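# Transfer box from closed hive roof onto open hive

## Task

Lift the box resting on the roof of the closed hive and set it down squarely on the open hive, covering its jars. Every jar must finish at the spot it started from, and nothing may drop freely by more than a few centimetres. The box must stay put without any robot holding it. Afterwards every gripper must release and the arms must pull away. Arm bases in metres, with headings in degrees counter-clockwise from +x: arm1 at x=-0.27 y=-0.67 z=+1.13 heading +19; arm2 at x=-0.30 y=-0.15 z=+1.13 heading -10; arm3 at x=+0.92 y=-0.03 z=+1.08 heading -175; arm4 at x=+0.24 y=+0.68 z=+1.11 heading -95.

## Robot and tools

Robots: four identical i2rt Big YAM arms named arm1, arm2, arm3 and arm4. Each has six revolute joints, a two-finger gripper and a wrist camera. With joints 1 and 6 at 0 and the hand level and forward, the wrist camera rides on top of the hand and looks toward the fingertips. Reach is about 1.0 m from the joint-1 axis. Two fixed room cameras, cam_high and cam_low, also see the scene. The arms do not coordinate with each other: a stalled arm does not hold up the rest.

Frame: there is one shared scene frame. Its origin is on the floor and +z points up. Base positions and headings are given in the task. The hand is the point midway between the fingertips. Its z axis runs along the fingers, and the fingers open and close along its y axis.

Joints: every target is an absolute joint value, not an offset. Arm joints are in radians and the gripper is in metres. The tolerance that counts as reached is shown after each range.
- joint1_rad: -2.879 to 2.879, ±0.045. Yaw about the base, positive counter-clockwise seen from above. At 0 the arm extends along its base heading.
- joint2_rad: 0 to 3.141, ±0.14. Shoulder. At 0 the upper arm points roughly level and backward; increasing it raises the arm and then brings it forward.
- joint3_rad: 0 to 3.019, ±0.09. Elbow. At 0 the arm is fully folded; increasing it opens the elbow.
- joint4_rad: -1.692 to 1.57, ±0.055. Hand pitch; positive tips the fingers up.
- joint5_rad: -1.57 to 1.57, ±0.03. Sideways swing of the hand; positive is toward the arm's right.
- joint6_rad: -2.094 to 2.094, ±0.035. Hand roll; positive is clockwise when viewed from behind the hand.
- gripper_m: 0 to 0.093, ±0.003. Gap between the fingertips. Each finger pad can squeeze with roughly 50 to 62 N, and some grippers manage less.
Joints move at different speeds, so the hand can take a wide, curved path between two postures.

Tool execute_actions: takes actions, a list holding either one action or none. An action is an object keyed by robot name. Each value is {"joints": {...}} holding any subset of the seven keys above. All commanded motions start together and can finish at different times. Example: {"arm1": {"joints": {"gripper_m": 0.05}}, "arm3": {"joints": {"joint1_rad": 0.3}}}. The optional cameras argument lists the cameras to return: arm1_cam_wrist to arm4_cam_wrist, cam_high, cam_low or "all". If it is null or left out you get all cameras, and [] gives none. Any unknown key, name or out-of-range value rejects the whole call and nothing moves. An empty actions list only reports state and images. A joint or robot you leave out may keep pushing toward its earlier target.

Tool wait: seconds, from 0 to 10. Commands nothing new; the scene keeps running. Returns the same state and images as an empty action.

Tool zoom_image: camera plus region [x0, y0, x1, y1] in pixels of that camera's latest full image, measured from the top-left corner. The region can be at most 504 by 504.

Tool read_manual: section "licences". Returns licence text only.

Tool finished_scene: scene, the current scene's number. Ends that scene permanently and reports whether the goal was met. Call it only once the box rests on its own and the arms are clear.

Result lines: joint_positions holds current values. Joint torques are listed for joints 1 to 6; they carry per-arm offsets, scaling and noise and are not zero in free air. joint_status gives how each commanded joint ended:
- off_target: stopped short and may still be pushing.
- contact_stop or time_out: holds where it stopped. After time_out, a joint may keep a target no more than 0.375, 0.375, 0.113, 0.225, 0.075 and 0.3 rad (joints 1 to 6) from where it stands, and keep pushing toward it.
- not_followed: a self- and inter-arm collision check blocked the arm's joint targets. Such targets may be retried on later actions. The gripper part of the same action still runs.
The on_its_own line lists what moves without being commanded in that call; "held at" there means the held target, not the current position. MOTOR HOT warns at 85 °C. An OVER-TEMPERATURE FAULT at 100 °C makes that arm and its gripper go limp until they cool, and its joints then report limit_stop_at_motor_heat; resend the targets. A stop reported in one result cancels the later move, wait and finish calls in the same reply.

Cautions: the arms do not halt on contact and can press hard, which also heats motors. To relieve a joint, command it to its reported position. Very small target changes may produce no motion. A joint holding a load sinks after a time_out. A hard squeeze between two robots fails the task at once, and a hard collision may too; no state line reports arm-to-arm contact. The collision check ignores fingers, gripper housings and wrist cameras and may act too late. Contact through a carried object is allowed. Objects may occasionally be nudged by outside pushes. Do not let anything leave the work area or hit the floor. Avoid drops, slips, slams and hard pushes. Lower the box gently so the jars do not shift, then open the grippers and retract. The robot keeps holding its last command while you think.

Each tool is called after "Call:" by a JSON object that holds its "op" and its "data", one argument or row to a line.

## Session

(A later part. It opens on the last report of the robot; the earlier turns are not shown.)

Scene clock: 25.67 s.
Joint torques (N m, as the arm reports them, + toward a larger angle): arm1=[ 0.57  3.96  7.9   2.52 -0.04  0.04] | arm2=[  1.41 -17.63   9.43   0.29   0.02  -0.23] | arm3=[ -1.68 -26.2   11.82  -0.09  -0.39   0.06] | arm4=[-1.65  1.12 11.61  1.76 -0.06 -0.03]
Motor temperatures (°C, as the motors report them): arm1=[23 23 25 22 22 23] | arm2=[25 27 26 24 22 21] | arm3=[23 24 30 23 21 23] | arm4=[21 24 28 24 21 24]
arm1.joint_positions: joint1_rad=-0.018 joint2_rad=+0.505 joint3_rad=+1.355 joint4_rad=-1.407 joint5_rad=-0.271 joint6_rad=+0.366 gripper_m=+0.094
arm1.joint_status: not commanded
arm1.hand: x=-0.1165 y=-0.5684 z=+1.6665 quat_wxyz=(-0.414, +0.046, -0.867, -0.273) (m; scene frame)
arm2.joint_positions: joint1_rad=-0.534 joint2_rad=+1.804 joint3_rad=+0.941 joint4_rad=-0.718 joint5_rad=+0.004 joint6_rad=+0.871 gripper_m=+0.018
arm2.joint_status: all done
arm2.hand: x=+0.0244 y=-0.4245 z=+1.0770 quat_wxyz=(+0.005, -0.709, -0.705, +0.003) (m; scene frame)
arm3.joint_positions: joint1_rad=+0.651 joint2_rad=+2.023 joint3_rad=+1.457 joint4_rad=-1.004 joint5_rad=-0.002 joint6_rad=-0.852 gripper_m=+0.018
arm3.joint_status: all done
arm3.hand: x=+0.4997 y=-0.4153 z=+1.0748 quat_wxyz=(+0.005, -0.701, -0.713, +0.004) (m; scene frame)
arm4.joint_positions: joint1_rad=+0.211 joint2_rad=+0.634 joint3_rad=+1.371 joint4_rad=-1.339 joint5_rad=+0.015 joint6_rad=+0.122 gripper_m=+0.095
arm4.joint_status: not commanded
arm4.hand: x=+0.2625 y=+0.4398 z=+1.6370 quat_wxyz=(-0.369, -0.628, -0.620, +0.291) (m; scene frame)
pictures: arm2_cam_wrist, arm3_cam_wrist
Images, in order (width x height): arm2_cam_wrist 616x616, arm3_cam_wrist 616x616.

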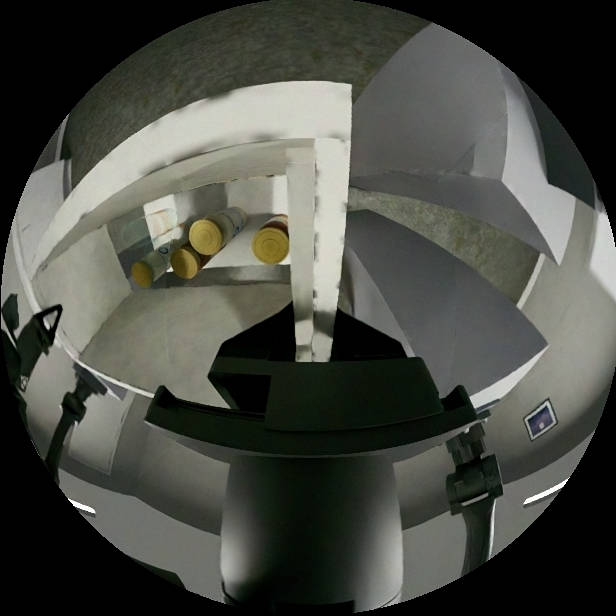

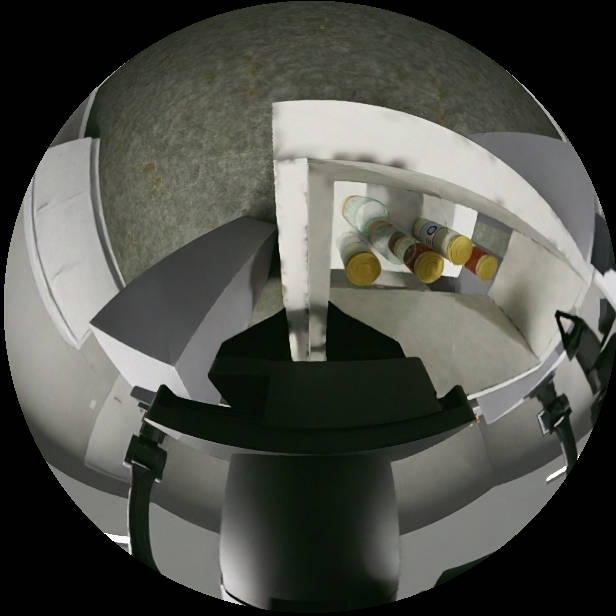

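Call:
{"op": "execute_actions", "data": {
  "actions": [
    {"arm2":{"joints":{"joint1_rad":-0.511,"joint2_rad":1.70,"joint3_rad":0.955,"joint4_rad":-0.705,"joint6_rad":0.89}},"arm3":{"joints":{"joint1_rad":0.63,"joint2_rad":1.888,"joint3_rad":1.48,"joint4_rad":-0.993,"joint5_rad":-0.005,"joint6_rad":-0.865}}}
  ],
  "cameras": ["arm2_cam_wrist","arm3_cam_wrist"]
}}

Call:
{"op": "zoom_image", "data": {
  "camera": "arm2_cam_wrist",
  "region": [100, 130, 360, 310]
}}

Call:
{"op": "zoom_image", "data": {
  "camera": "arm3_cam_wrist",
  "region": [260, 130, 520, 310]
}}

Scene clock: 26.87 s.
Joint torques (N m, as the arm reports them, + toward a larger angle): arm1=[ 0.73  4.05  7.9   2.52 -0.05  0.03] | arm2=[  0.92 -17.75   9.42   0.31  -0.08  -0.15] | arm3=[ -1.37 -25.5   11.72   0.01  -0.17   0.03] | arm4=[-1.5   0.93 11.72  1.89 -0.09 -0.01]
Motor temperatures (°C, as the motors report them): arm1=[23 23 25 22 22 23] | arm2=[25 27 26 24 22 21] | arm3=[23 24 30 23 21 23] | arm4=[21 24 28 24 21 24]
arm1.joint_positions: joint1_rad=-0.018 joint2_rad=+0.505 joint3_rad=+1.355 joint4_rad=-1.407 joint5_rad=-0.271 joint6_rad=+0.366 gripper_m=+0.094
arm1.joint_status: not commanded
arm1.hand: x=-0.1165 y=-0.5684 z=+1.6665 quat_wxyz=(-0.414, +0.046, -0.867, -0.273) (m; scene frame)
arm2.joint_positions: joint1_rad=-0.517 joint2_rad=+1.777 joint3_rad=+0.918 joint4_rad=-0.707 joint5_rad=+0.005 joint6_rad=+0.889 gripper_m=+0.018
arm2.joint_status: all done
arm2.hand: x=+0.0251 y=-0.4160 z=+1.0819 quat_wxyz=(-0.003, -0.710, -0.705, +0.003) (m; scene frame)
arm3.joint_positions: joint1_rad=+0.639 joint2_rad=+2.001 joint3_rad=+1.432 joint4_rad=-0.993 joint5_rad=-0.002 joint6_rad=-0.865 gripper_m=+0.018
arm3.joint_status: all done
arm3.hand: x=+0.4997 y=-0.4066 z=+1.0786 quat_wxyz=(+0.005, -0.701, -0.713, +0.008) (m; scene frame)
arm4.joint_positions: joint1_rad=+0.211 joint2_rad=+0.634 joint3_rad=+1.371 joint4_rad=-1.339 joint5_rad=+0.015 joint6_rad=+0.122 gripper_m=+0.095
arm4.joint_status: not commanded
arm4.hand: x=+0.2625 y=+0.4398 z=+1.6370 quat_wxyz=(-0.369, -0.628, -0.620, +0.291) (m; scene frame)
pictures: arm2_cam_wrist, arm3_cam_wrist
Images, in order (width x height): arm2_cam_wrist 616x616, arm3_cam_wrist 616x616.

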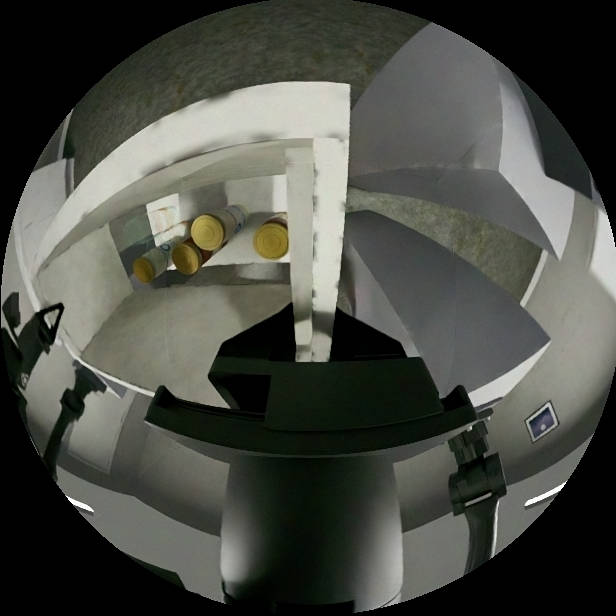

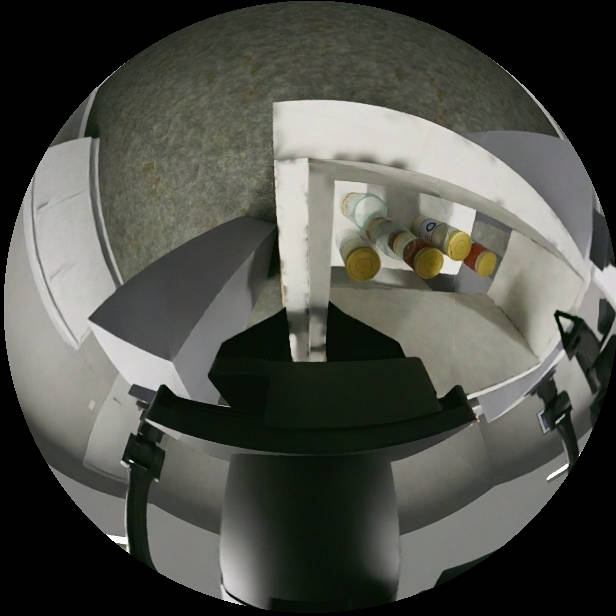

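Region (100, 130, 360, 310) of arm2_cam_wrist's 616x616 image, scaled by 1.938, with more detail than that image has; it fills the top 349 rows of this view, and the rest is white.

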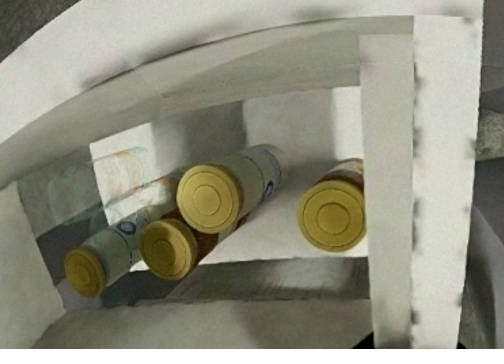

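Region (260, 130, 520, 310) of arm3_cam_wrist's 616x616 image, scaled by 1.938, with more detail than that image has; it fills the top 349 rows of this view, and the rest is white.

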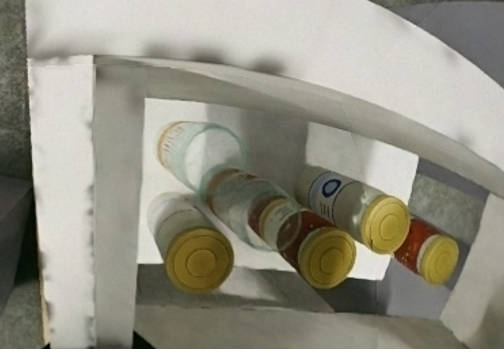

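Call:
{"op": "execute_actions", "data": {
  "actions": [
    {"arm2":{"joints":{"joint2_rad":1.785,"joint3_rad":0.944,"joint4_rad":-0.622}},"arm3":{"joints":{"joint2_rad":1.957,"joint3_rad":1.476,"joint4_rad":-0.945}}}
  ],
  "cameras": ["arm3_cam_wrist"]
}}

Call:
{"op": "zoom_image", "data": {
  "camera": "arm3_cam_wrist",
  "region": [260, 130, 560, 330]
}}

Scene clock: 28.60 s.
Joint torques (N m, as the arm reports them, + toward a larger angle): arm1=[ 0.6   4.08  7.9   2.52 -0.04  0.03] | arm2=[  1.68 -16.78   8.84   0.86  -0.03  -0.12] | arm3=[ -1.53 -24.3   11.72   0.07  -0.17   0.03] | arm4=[-0.93  1.53 11.76  1.81 -0.09  0.  ]
Motor temperatures (°C, as the motors report them): arm1=[23 23 26 22 22 23] | arm2=[25 28 27 24 22 21] | arm3=[23 25 30 23 21 23] | arm4=[21 24 28 24 21 24]
arm1.joint_positions: joint1_rad=-0.018 joint2_rad=+0.505 joint3_rad=+1.355 joint4_rad=-1.407 joint5_rad=-0.271 joint6_rad=+0.366 gripper_m=+0.094
arm1.joint_status: not commanded
arm1.hand: x=-0.1165 y=-0.5684 z=+1.6665 quat_wxyz=(-0.414, +0.046, -0.867, -0.273) (m; scene frame)
arm2.joint_positions: joint1_rad=-0.517 joint2_rad=+1.847 joint3_rad=+0.908 joint4_rad=-0.631 joint5_rad=+0.005 joint6_rad=+0.890 gripper_m=+0.018
arm2.joint_status: all done
arm2.hand: x=+0.0250 y=-0.4158 z=+1.0522 quat_wxyz=(-0.001, -0.710, -0.704, +0.003) (m; scene frame)
arm3.joint_positions: joint1_rad=+0.640 joint2_rad=+2.050 joint3_rad=+1.425 joint4_rad=-0.948 joint5_rad=-0.002 joint6_rad=-0.865 gripper_m=+0.018
arm3.joint_status: all done
arm3.hand: x=+0.4991 y=-0.4071 z=+1.0500 quat_wxyz=(+0.005, -0.701, -0.713, +0.003) (m; scene frame)
arm4.joint_positions: joint1_rad=+0.211 joint2_rad=+0.634 joint3_rad=+1.371 joint4_rad=-1.339 joint5_rad=+0.015 joint6_rad=+0.122 gripper_m=+0.095
arm4.joint_status: not commanded
arm4.hand: x=+0.2625 y=+0.4398 z=+1.6370 quat_wxyz=(-0.369, -0.628, -0.620, +0.291) (m; scene frame)
pictures: arm3_cam_wrist
Images, in order (width x height): arm3_cam_wrist 616x616.

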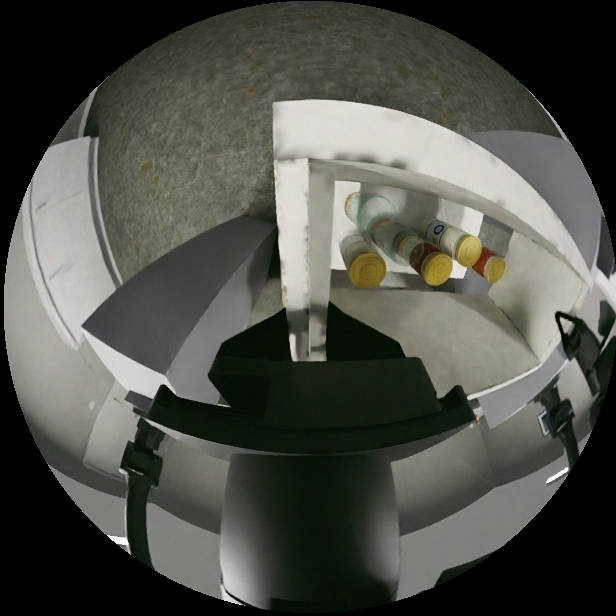

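Region (260, 130, 560, 330) of arm3_cam_wrist's 616x616 image, scaled by 1.680, with more detail than that image has.

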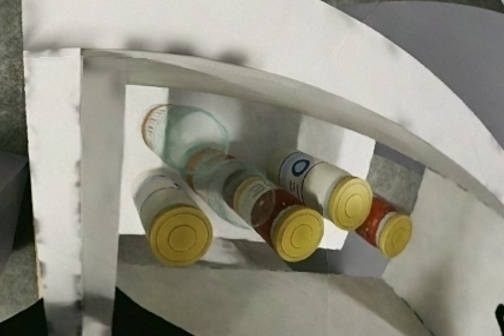

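Call:
{"op": "execute_actions", "data": {
  "actions": [
    {"arm2":{"joints":{"joint2_rad":1.875,"joint3_rad":0.939,"joint4_rad":-0.525}},"arm3":{"joints":{"joint2_rad":2.02,"joint3_rad":1.462,"joint4_rad":-0.865}}}
  ],
  "cameras": ["arm3_cam_wrist","arm2_cam_wrist"]
}}

Scene clock: 29.77 s.
Joint torques (N m, as the arm reports them, + toward a larger angle): arm1=[ 0.48  3.99  7.91  2.5  -0.05  0.03] | arm2=[  1.37 -17.98   7.77   0.75  -0.12  -0.14] | arm3=[ -1.33 -24.86  11.1    0.03  -0.2    0.03] | arm4=[-1.44  0.87 11.71  1.85 -0.05 -0.02]
Motor temperatures (°C, as the motors report them): arm1=[23 23 26 22 22 23] | arm2=[25 28 27 24 22 21] | arm3=[23 25 30 23 21 23] | arm4=[21 24 29 24 21 24]
arm1.joint_positions: joint1_rad=-0.018 joint2_rad=+0.505 joint3_rad=+1.355 joint4_rad=-1.407 joint5_rad=-0.271 joint6_rad=+0.366 gripper_m=+0.094
arm1.joint_status: not commanded
arm1.hand: x=-0.1165 y=-0.5684 z=+1.6665 quat_wxyz=(-0.414, +0.046, -0.867, -0.273) (m; scene frame)
arm2.joint_positions: joint1_rad=-0.517 joint2_rad=+1.943 joint3_rad=+0.903 joint4_rad=-0.534 joint5_rad=+0.006 joint6_rad=+0.890 gripper_m=+0.018
arm2.joint_status: all done
arm2.hand: x=+0.0242 y=-0.4156 z=+1.0132 quat_wxyz=(+0.001, -0.710, -0.704, +0.004) (m; scene frame)
arm3.joint_positions: joint1_rad=+0.639 joint2_rad=+2.117 joint3_rad=+1.412 joint4_rad=-0.866 joint5_rad=-0.001 joint6_rad=-0.865 gripper_m=+0.018
arm3.joint_status: all done
arm3.hand: x=+0.4971 y=-0.4073 z=+1.0091 quat_wxyz=(+0.005, -0.701, -0.713, +0.003) (m; scene frame)
arm4.joint_positions: joint1_rad=+0.211 joint2_rad=+0.634 joint3_rad=+1.371 joint4_rad=-1.339 joint5_rad=+0.015 joint6_rad=+0.122 gripper_m=+0.095
arm4.joint_status: not commanded
arm4.hand: x=+0.2625 y=+0.4398 z=+1.6370 quat_wxyz=(-0.369, -0.628, -0.620, +0.291) (m; scene frame)
pictures: arm2_cam_wrist, arm3_cam_wrist
Images, in order (width x height): arm2_cam_wrist 616x616, arm3_cam_wrist 616x616.

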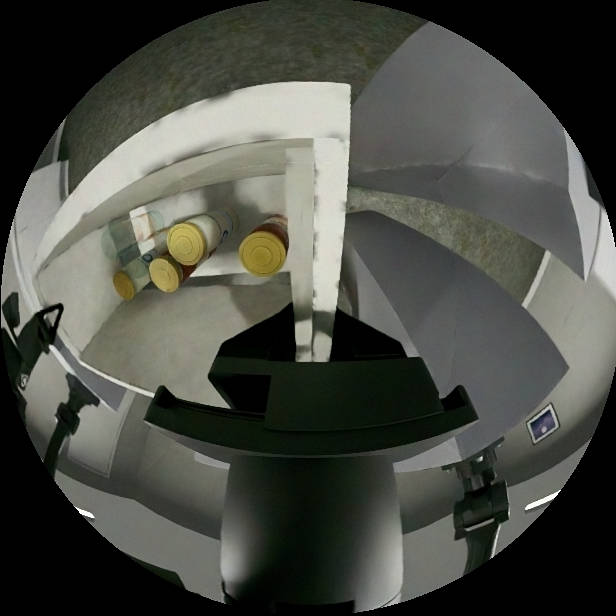

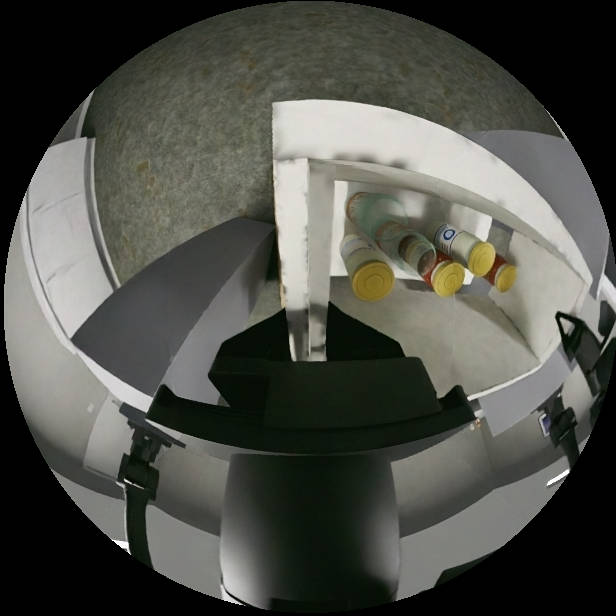

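Call:
{"op": "execute_actions", "data": {
  "actions": [
    {"arm2":{"joints":{"joint2_rad":2.012,"joint3_rad":0.965,"joint4_rad":-0.394}},"arm3":{"joints":{"joint2_rad":2.108,"joint3_rad":1.46,"joint4_rad":-0.768}}}
  ],
  "cameras": ["arm3_cam_wrist","arm2_cam_wrist","arm4_cam_wrist","cam_high","cam_low"]
}}

Call:
{"op": "zoom_image", "data": {
  "camera": "cam_low",
  "region": [330, 180, 530, 340]
}}

Call:
{"op": "zoom_image", "data": {
  "camera": "cam_high",
  "region": [320, 200, 560, 400]
}}

Scene clock: 31.13 s.
Joint torques (N m, as the arm reports them, + toward a larger angle): arm1=[ 0.67  3.95  7.89  2.51 -0.04  0.03] | arm2=[  0.36 -18.37   8.06   0.46  -0.12  -0.15] | arm3=[ -1.29 -25.83  10.65  -0.03  -0.19   0.04] | arm4=[-2.05  1.18 11.82  1.74 -0.1   0.01]
Motor temperatures (°C, as the motors report them): arm1=[23 23 26 22 22 23] | arm2=[25 28 27 24 22 21] | arm3=[23 25 30 23 21 23] | arm4=[21 24 29 24 21 24]
arm1.joint_positions: joint1_rad=-0.018 joint2_rad=+0.505 joint3_rad=+1.355 joint4_rad=-1.407 joint5_rad=-0.271 joint6_rad=+0.366 gripper_m=+0.094
arm1.joint_status: not commanded
arm1.hand: x=-0.1165 y=-0.5684 z=+1.6665 quat_wxyz=(-0.414, +0.046, -0.867, -0.273) (m; scene frame)
arm2.joint_positions: joint1_rad=-0.516 joint2_rad=+2.083 joint3_rad=+0.912 joint4_rad=-0.402 joint5_rad=+0.006 joint6_rad=+0.891 gripper_m=+0.018
arm2.joint_status: all done
arm2.hand: x=+0.0240 y=-0.4151 z=+0.9594 quat_wxyz=(+0.000, -0.710, -0.704, +0.004) (m; scene frame)
arm3.joint_positions: joint1_rad=+0.638 joint2_rad=+2.212 joint3_rad=+1.408 joint4_rad=-0.769 joint5_rad=-0.002 joint6_rad=-0.865 gripper_m=+0.018
arm3.joint_status: all done
arm3.hand: x=+0.4961 y=-0.4068 z=+0.9561 quat_wxyz=(+0.005, -0.701, -0.713, +0.002) (m; scene frame)
arm4.joint_positions: joint1_rad=+0.211 joint2_rad=+0.634 joint3_rad=+1.371 joint4_rad=-1.339 joint5_rad=+0.015 joint6_rad=+0.122 gripper_m=+0.095
arm4.joint_status: not commanded
arm4.hand: x=+0.2625 y=+0.4398 z=+1.6370 quat_wxyz=(-0.369, -0.628, -0.620, +0.291) (m; scene frame)
pictures: arm2_cam_wrist, arm3_cam_wrist, arm4_cam_wrist, cam_high, cam_low
Images, in order (width x height): arm2_cam_wrist 616x616, arm3_cam_wrist 616x616, arm4_cam_wrist 616x616, cam_high 896x504, cam_low 896x504.

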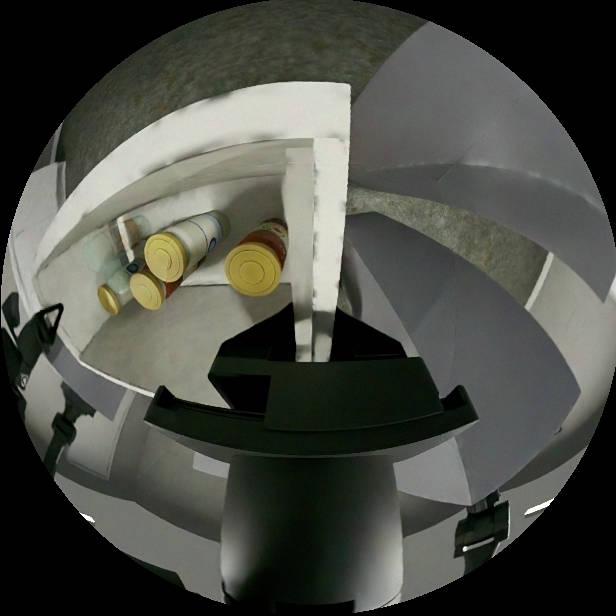

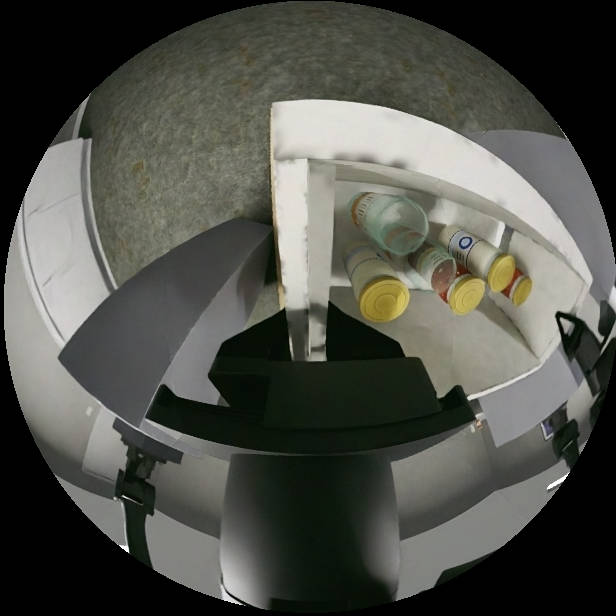

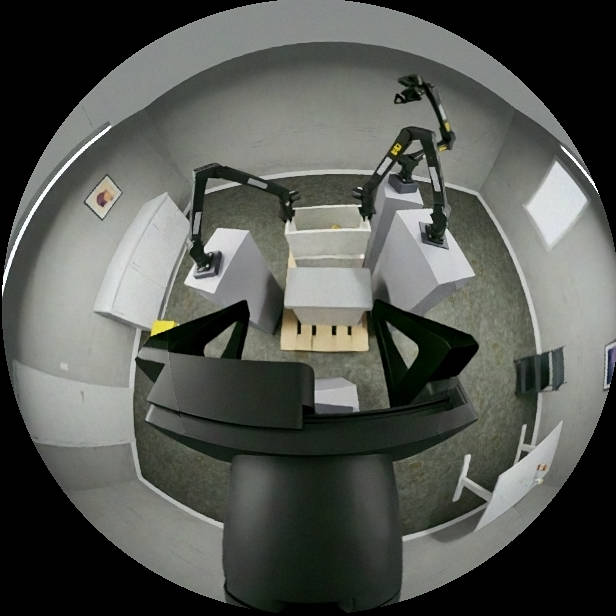

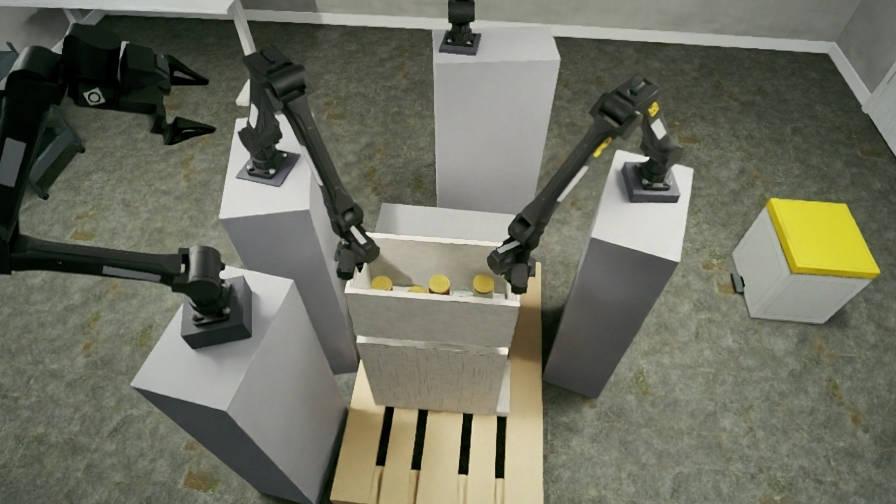

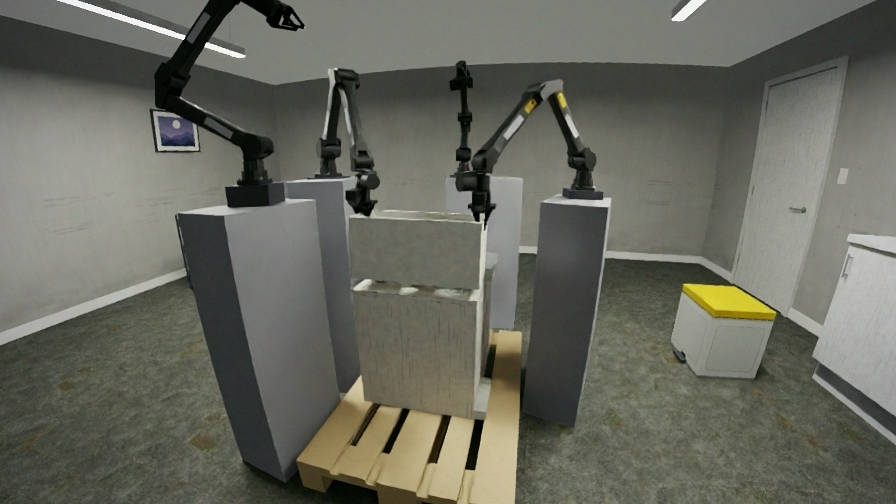

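Region (330, 180, 530, 340) of cam_low's 896x504 image, scaled by 2.520, with more detail than that image has; it fills the top 403 rows of this view, and the rest is white.

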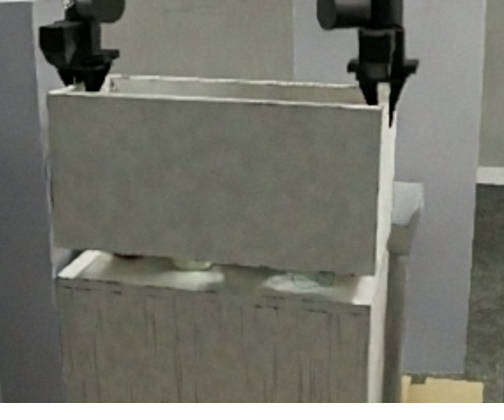

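Region (320, 200, 560, 400) of cam_high's 896x504 image, scaled by 2.100, with more detail than that image has.

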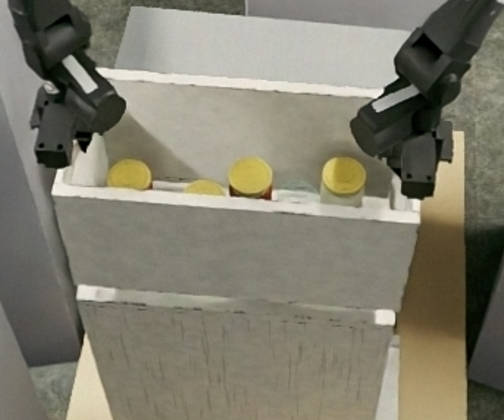

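Call:
{"op": "execute_actions", "data": {
  "actions": [
    {"arm2":{"joints":{"joint2_rad":2.093,"joint3_rad":0.983,"joint4_rad":-0.328}},"arm3":{"joints":{"joint2_rad":2.163,"joint3_rad":1.49,"joint4_rad":-0.722}}}
  ],
  "cameras": ["arm3_cam_wrist","arm4_cam_wrist","cam_high","cam_low"]
}}

Call:
{"op": "zoom_image", "data": {
  "camera": "cam_low",
  "region": [330, 200, 530, 340]
}}

Call:
{"op": "zoom_image", "data": {
  "camera": "cam_high",
  "region": [340, 280, 540, 400]
}}

Call:
{"op": "zoom_image", "data": {
  "camera": "arm4_cam_wrist",
  "region": [270, 190, 390, 290]
}}

Scene clock: 32.43 s.
Joint torques (N m, as the arm reports them, + toward a larger angle): arm1=[ 0.76  3.99  7.89  2.5  -0.05  0.04] | arm2=[  1.09 -17.86   7.69   0.93  -0.07  -0.12] | arm3=[ -1.37 -25.08  12.78   0.16  -0.05   0.05] | arm4=[-1.55  1.22 11.64  1.81 -0.07  0.02]
Motor temperatures (°C, as the motors report them): arm1=[23 23 26 22 22 23] | arm2=[25 28 27 24 22 21] | arm3=[23 25 30 23 21 23] | arm4=[21 24 29 24 21 24]
arm1.joint_positions: joint1_rad=-0.018 joint2_rad=+0.505 joint3_rad=+1.355 joint4_rad=-1.407 joint5_rad=-0.271 joint6_rad=+0.366 gripper_m=+0.094
arm1.joint_status: not commanded
arm1.hand: x=-0.1165 y=-0.5684 z=+1.6665 quat_wxyz=(-0.414, +0.046, -0.867, -0.273) (m; scene frame)
arm2.joint_positions: joint1_rad=-0.517 joint2_rad=+2.156 joint3_rad=+0.929 joint4_rad=-0.341 joint5_rad=+0.005 joint6_rad=+0.891 gripper_m=+0.018
arm2.joint_status: all done
arm2.hand: x=+0.0257 y=-0.4168 z=+0.9332 quat_wxyz=(-0.002, -0.710, -0.704, +0.003) (m; scene frame)
arm3.joint_positions: joint1_rad=+0.640 joint2_rad=+2.254 joint3_rad=+1.408 joint4_rad=-0.727 joint5_rad=-0.005 joint6_rad=-0.866 gripper_m=+0.018
arm3.joint_status: all done
arm3.hand: x=+0.4976 y=-0.4072 z=+0.9332 quat_wxyz=(+0.003, -0.700, -0.714, +0.002) (m; scene frame)
arm4.joint_positions: joint1_rad=+0.211 joint2_rad=+0.634 joint3_rad=+1.371 joint4_rad=-1.339 joint5_rad=+0.015 joint6_rad=+0.122 gripper_m=+0.095
arm4.joint_status: not commanded
arm4.hand: x=+0.2625 y=+0.4398 z=+1.6370 quat_wxyz=(-0.369, -0.628, -0.620, +0.291) (m; scene frame)
pictures: arm3_cam_wrist, arm4_cam_wrist, cam_high, cam_low
Images, in order (width x height): arm3_cam_wrist 616x616, arm4_cam_wrist 616x616, cam_high 896x504, cam_low 896x504.

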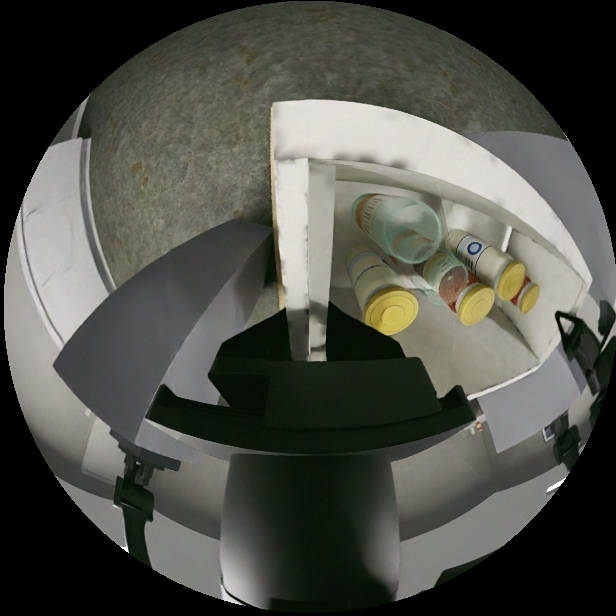

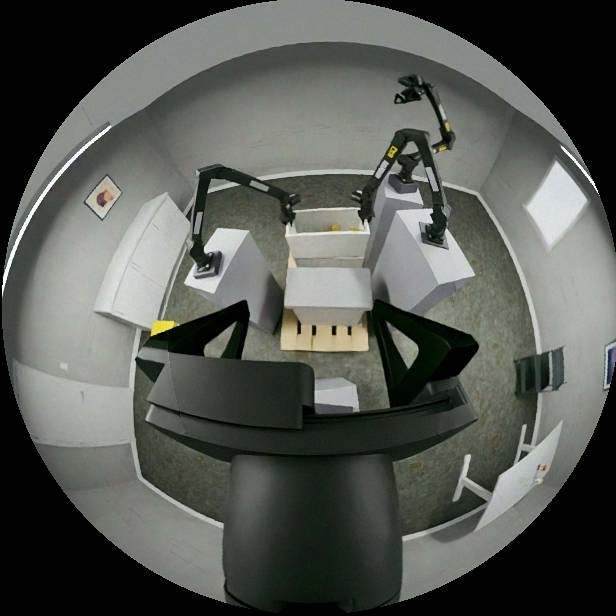

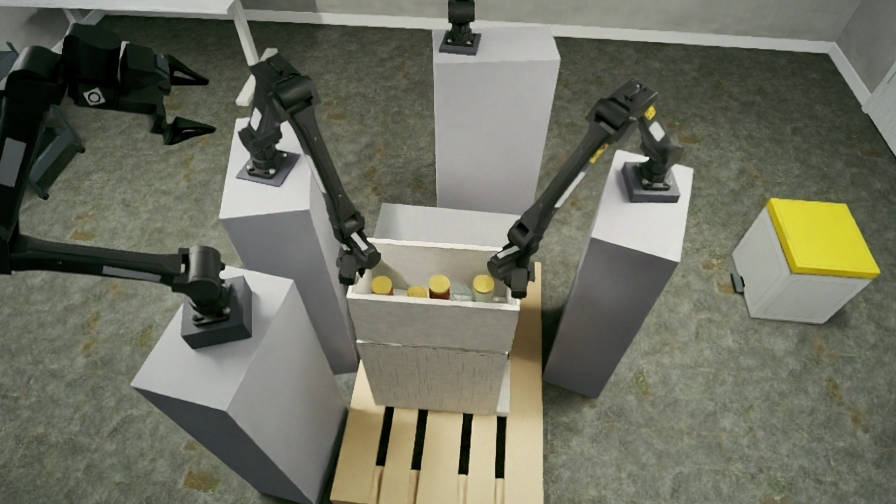

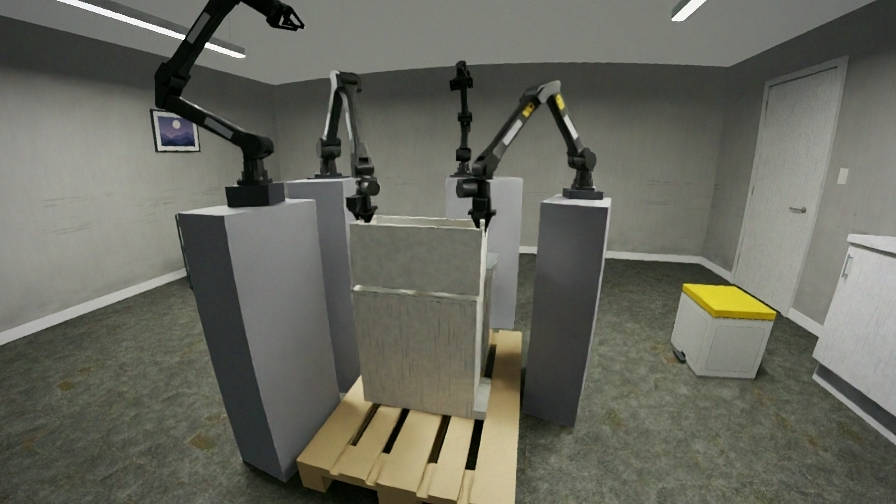

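Region (330, 200, 530, 340) of cam_low's 896x504 image, scaled by 2.520, with more detail than that image has; it fills the top 353 rows of this view, and the rest is white.

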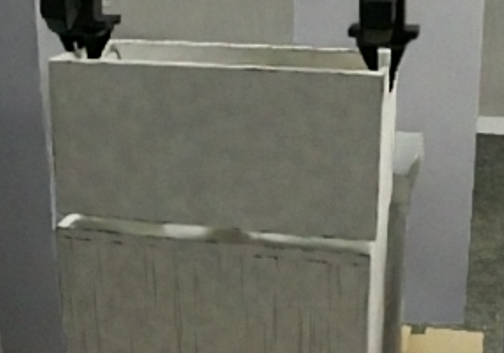

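Region (340, 280, 540, 400) of cam_high's 896x504 image, scaled by 2.520, with more detail than that image has; it fills the top 302 rows of this view, and the rest is white.

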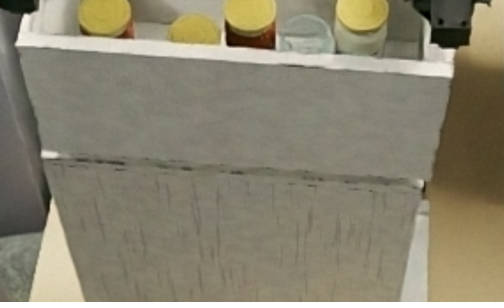

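Region (270, 190, 390, 290) of arm4_cam_wrist's 616x616 image, scaled by 4.200, with more detail than that image has.

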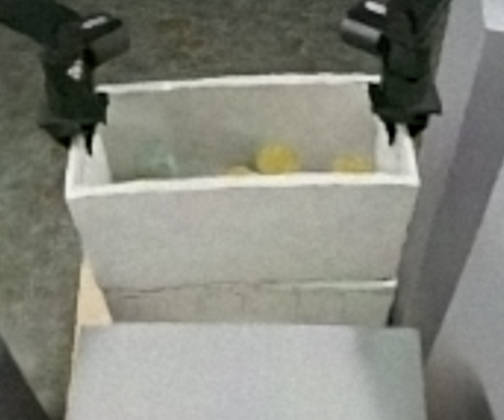

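Call:
{"op": "execute_actions", "data": {
  "actions": [
    {"arm2":{"joints":{"joint1_rad":-0.526,"joint2_rad":2.13,"joint3_rad":0.984,"joint4_rad":-0.30,"joint6_rad":0.88}},"arm3":{"joints":{"joint1_rad":0.628,"joint2_rad":2.2,"joint3_rad":1.515,"joint4_rad":-0.704}}}
  ],
  "cameras": ["arm4_cam_wrist","cam_high","cam_low"]
}}

Call:
{"op": "zoom_image", "data": {
  "camera": "cam_low",
  "region": [330, 200, 530, 340]
}}

Call:
{"op": "zoom_image", "data": {
  "camera": "cam_high",
  "region": [340, 280, 540, 400]
}}

Call:
{"op": "zoom_image", "data": {
  "camera": "arm4_cam_wrist",
  "region": [270, 190, 390, 290]
}}

Scene clock: 34.93 s.
Joint torques (N m, as the arm reports them, + toward a larger angle): arm1=[ 0.56  4.06  7.87  2.51 -0.05  0.04] | arm2=[  0.85 -17.79   7.26   1.07  -0.1   -0.18] | arm3=[ -1.56 -24.8   13.37   0.19  -0.08   0.05] | arm4=[-1.53  1.67 11.63  1.8  -0.13 -0.01]
Motor temperatures (°C, as the motors report them): arm1=[23 23 26 22 22 23] | arm2=[25 28 27 24 22 21] | arm3=[23 26 31 23 21 23] | arm4=[21 24 29 24 21 24]
arm1.joint_positions: joint1_rad=-0.018 joint2_rad=+0.505 joint3_rad=+1.355 joint4_rad=-1.407 joint5_rad=-0.271 joint6_rad=+0.366 gripper_m=+0.094
arm1.joint_status: not commanded
arm1.hand: x=-0.1165 y=-0.5684 z=+1.6665 quat_wxyz=(-0.414, +0.046, -0.867, -0.273) (m; scene frame)
arm2.joint_positions: joint1_rad=-0.525 joint2_rad=+2.185 joint3_rad=+0.932 joint4_rad=-0.315 joint5_rad=+0.006 joint6_rad=+0.884 gripper_m=+0.018
arm2.joint_status: all done
arm2.hand: x=+0.0224 y=-0.4187 z=+0.9222 quat_wxyz=(-0.002, -0.711, -0.703, +0.003) (m; scene frame)
arm3.joint_positions: joint1_rad=+0.640 joint2_rad=+2.285 joint3_rad=+1.425 joint4_rad=-0.709 joint5_rad=-0.005 joint6_rad=-0.866 gripper_m=+0.018
arm3.joint_status: joint3_rad time_out (moved +0.016 of +0.107); the others done
arm3.on_its_own: joint3_rad reads +1.425 and still pushes toward +1.515 since a time_out
arm3.hand: x=+0.4941 y=-0.4099 z=+0.9209 quat_wxyz=(+0.004, -0.700, -0.714, +0.004) (m; scene frame)
arm4.joint_positions: joint1_rad=+0.211 joint2_rad=+0.634 joint3_rad=+1.371 joint4_rad=-1.339 joint5_rad=+0.015 joint6_rad=+0.122 gripper_m=+0.095
arm4.joint_status: not commanded
arm4.hand: x=+0.2625 y=+0.4398 z=+1.6370 quat_wxyz=(-0.369, -0.628, -0.620, +0.291) (m; scene frame)
pictures: arm4_cam_wrist, cam_high, cam_low
Images, in order (width x height): arm4_cam_wrist 616x616, cam_high 896x504, cam_low 896x504.

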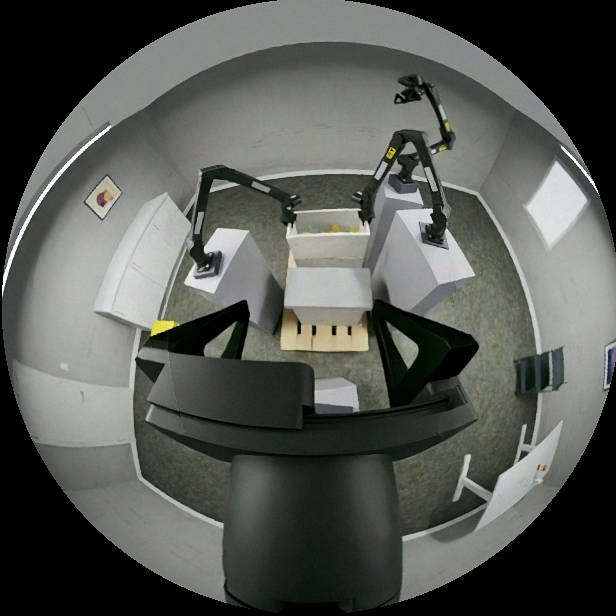

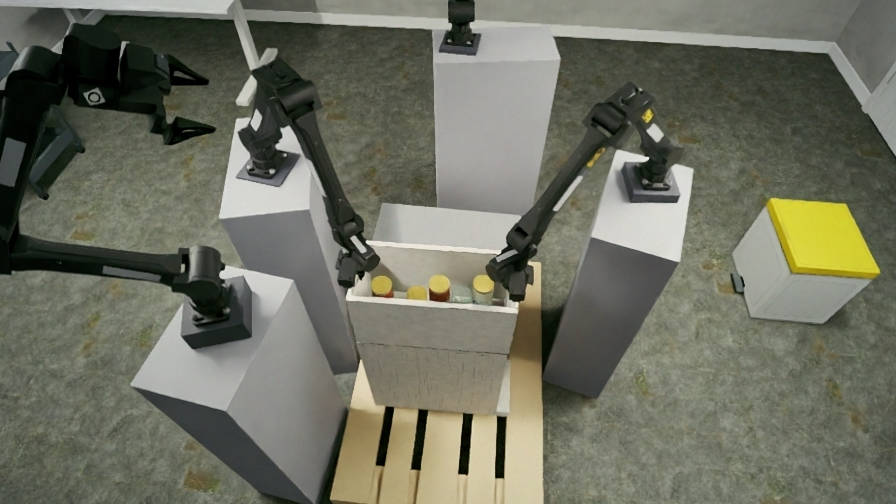

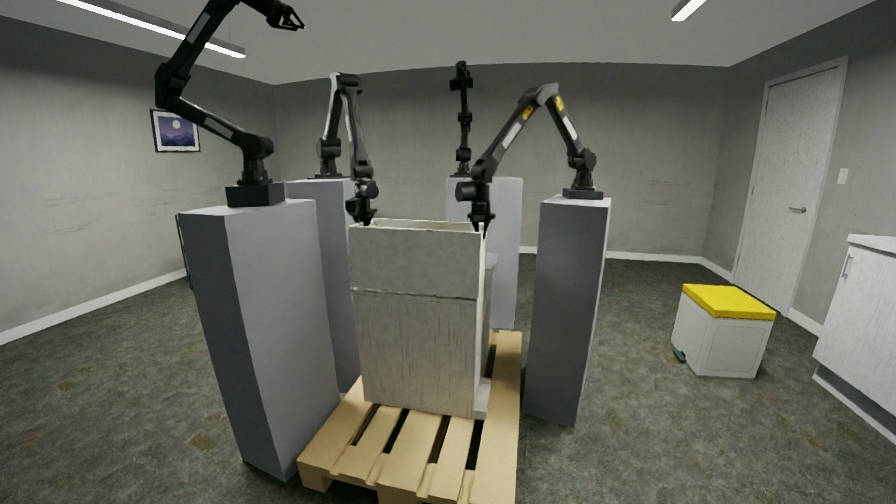

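Region (330, 200, 530, 340) of cam_low's 896x504 image, scaled by 2.520, with more detail than that image has; it fills the top 353 rows of this view, and the rest is white.

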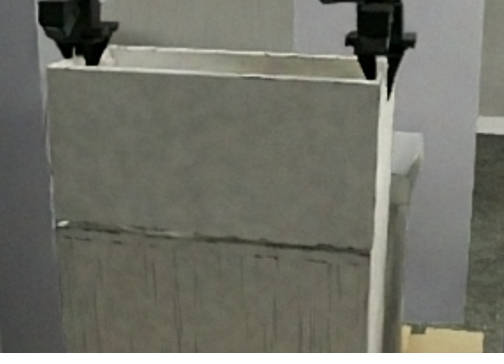

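Region (340, 280, 540, 400) of cam_high's 896x504 image, scaled by 2.520, with more detail than that image has; it fills the top 302 rows of this view, and the rest is white.

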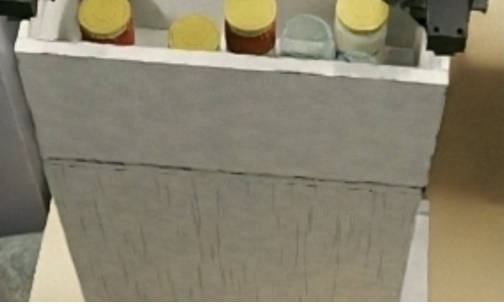

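Region (270, 190, 390, 290) of arm4_cam_wrist's 616x616 image, scaled by 4.200, with more detail than that image has.

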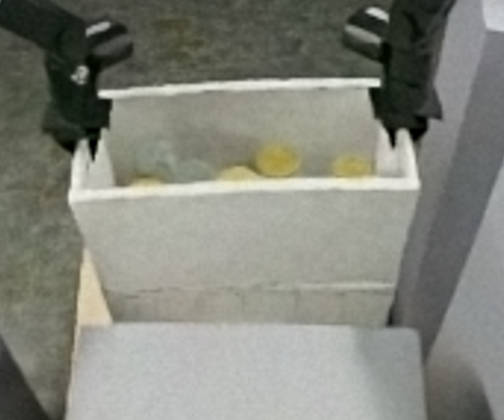

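Call:
{"op": "execute_actions", "data": {
  "actions": [
    {"arm2":{"joints":{"joint2_rad":2.152,"joint3_rad":0.962,"joint4_rad":-0.28}},"arm3":{"joints":{"joint1_rad":0.632,"joint2_rad":2.212,"joint3_rad":1.467,"joint4_rad":-0.684}}}
  ],
  "cameras": ["arm4_cam_wrist","cam_high","cam_low"]
}}

Call:
{"op": "zoom_image", "data": {
  "camera": "cam_low",
  "region": [330, 200, 530, 340]
}}

Call:
{"op": "zoom_image", "data": {
  "camera": "cam_high",
  "region": [340, 280, 540, 400]
}}

Call:
{"op": "zoom_image", "data": {
  "camera": "arm4_cam_wrist",
  "region": [270, 190, 390, 290]
}}

Scene clock: 35.90 s.
Joint torques (N m, as the arm reports them, + toward a larger angle): arm1=[ 0.64  4.07  7.9   2.52 -0.05  0.04] | arm2=[  0.65 -17.28   5.28   1.2   -0.04  -0.16] | arm3=[ -1.23 -24.05   9.42   0.9   -0.05   0.04] | arm4=[-1.98  0.74 11.8   1.74 -0.07  0.02]
Motor temperatures (°C, as the motors report them): arm1=[23 23 26 22 22 23] | arm2=[25 28 27 24 22 21] | arm3=[23 26 31 23 21 23] | arm4=[21 24 29 24 21 24]
arm1.joint_positions: joint1_rad=-0.018 joint2_rad=+0.505 joint3_rad=+1.355 joint4_rad=-1.407 joint5_rad=-0.271 joint6_rad=+0.366 gripper_m=+0.094
arm1.joint_status: not commanded
arm1.hand: x=-0.1165 y=-0.5684 z=+1.6665 quat_wxyz=(-0.414, +0.046, -0.867, -0.273) (m; scene frame)
arm2.joint_positions: joint1_rad=-0.526 joint2_rad=+2.199 joint3_rad=+0.932 joint4_rad=-0.297 joint5_rad=+0.005 joint6_rad=+0.884 gripper_m=+0.018
arm2.joint_status: all done
arm2.hand: x=+0.0220 y=-0.4184 z=+0.9165 quat_wxyz=(-0.004, -0.711, -0.703, +0.002) (m; scene frame)
arm3.joint_positions: joint1_rad=+0.640 joint2_rad=+2.286 joint3_rad=+1.425 joint4_rad=-0.704 joint5_rad=-0.005 joint6_rad=-0.866 gripper_m=+0.018
arm3.joint_status: all done
arm3.hand: x=+0.4935 y=-0.4106 z=+0.9203 quat_wxyz=(+0.004, -0.700, -0.714, +0.006) (m; scene frame)
arm4.joint_positions: joint1_rad=+0.211 joint2_rad=+0.634 joint3_rad=+1.371 joint4_rad=-1.339 joint5_rad=+0.015 joint6_rad=+0.122 gripper_m=+0.095
arm4.joint_status: not commanded
arm4.hand: x=+0.2625 y=+0.4398 z=+1.6370 quat_wxyz=(-0.369, -0.628, -0.620, +0.291) (m; scene frame)
pictures: arm4_cam_wrist, cam_high, cam_low
Images, in order (width x height): arm4_cam_wrist 616x616, cam_high 896x504, cam_low 896x504.

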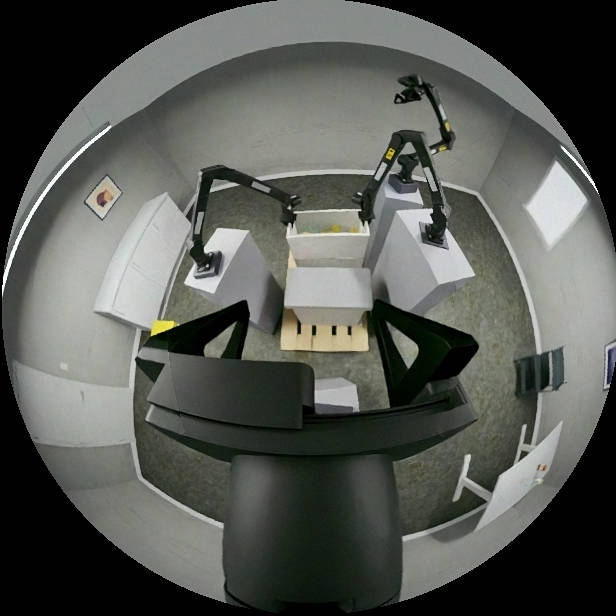

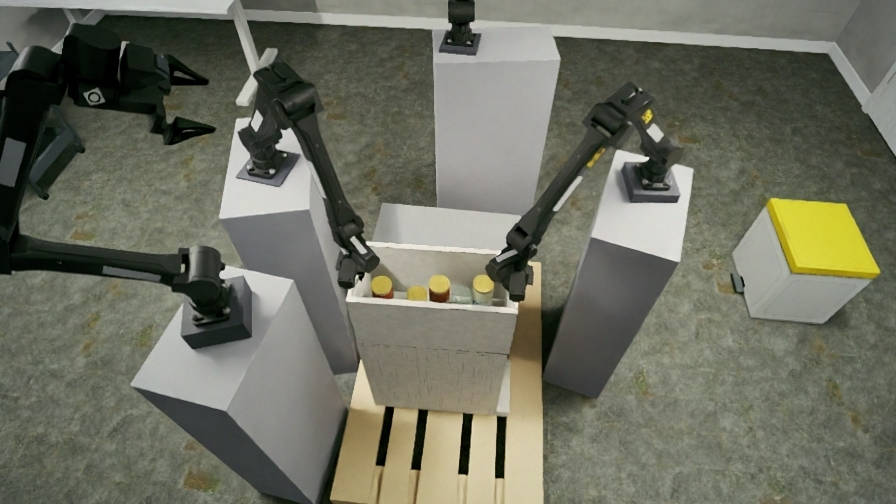

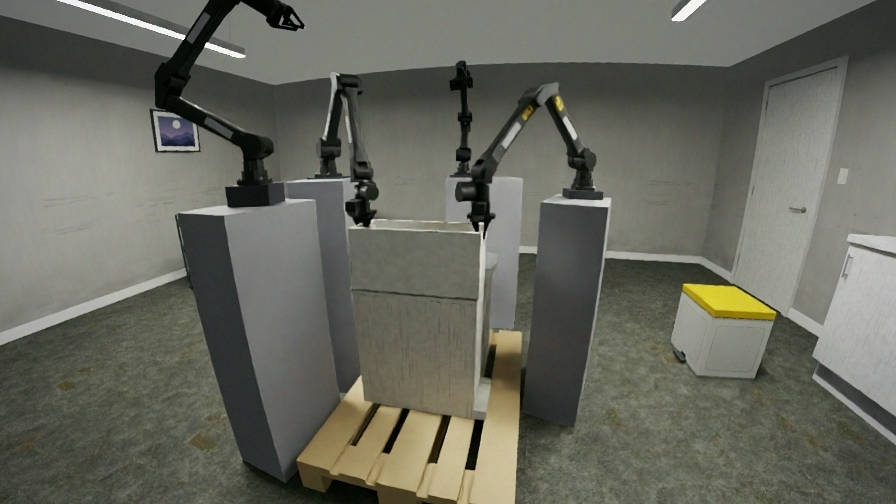

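Region (330, 200, 530, 340) of cam_low's 896x504 image, scaled by 2.520, with more detail than that image has; it fills the top 353 rows of this view, and the rest is white.

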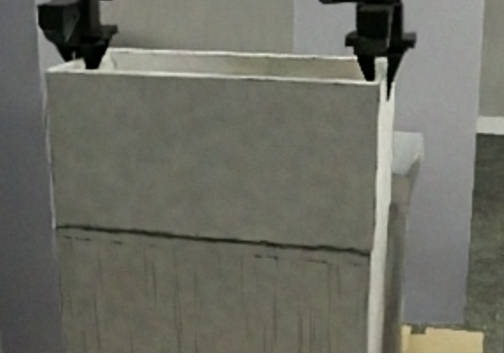

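Region (340, 280, 540, 400) of cam_high's 896x504 image, scaled by 2.520, with more detail than that image has; it fills the top 302 rows of this view, and the rest is white.

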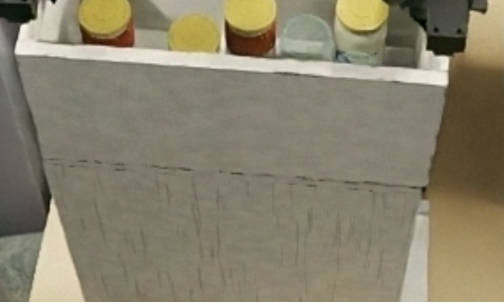

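Region (270, 190, 390, 290) of arm4_cam_wrist's 616x616 image, scaled by 4.200, with more detail than that image has.

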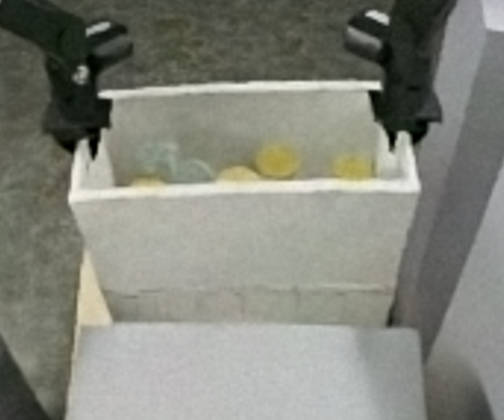

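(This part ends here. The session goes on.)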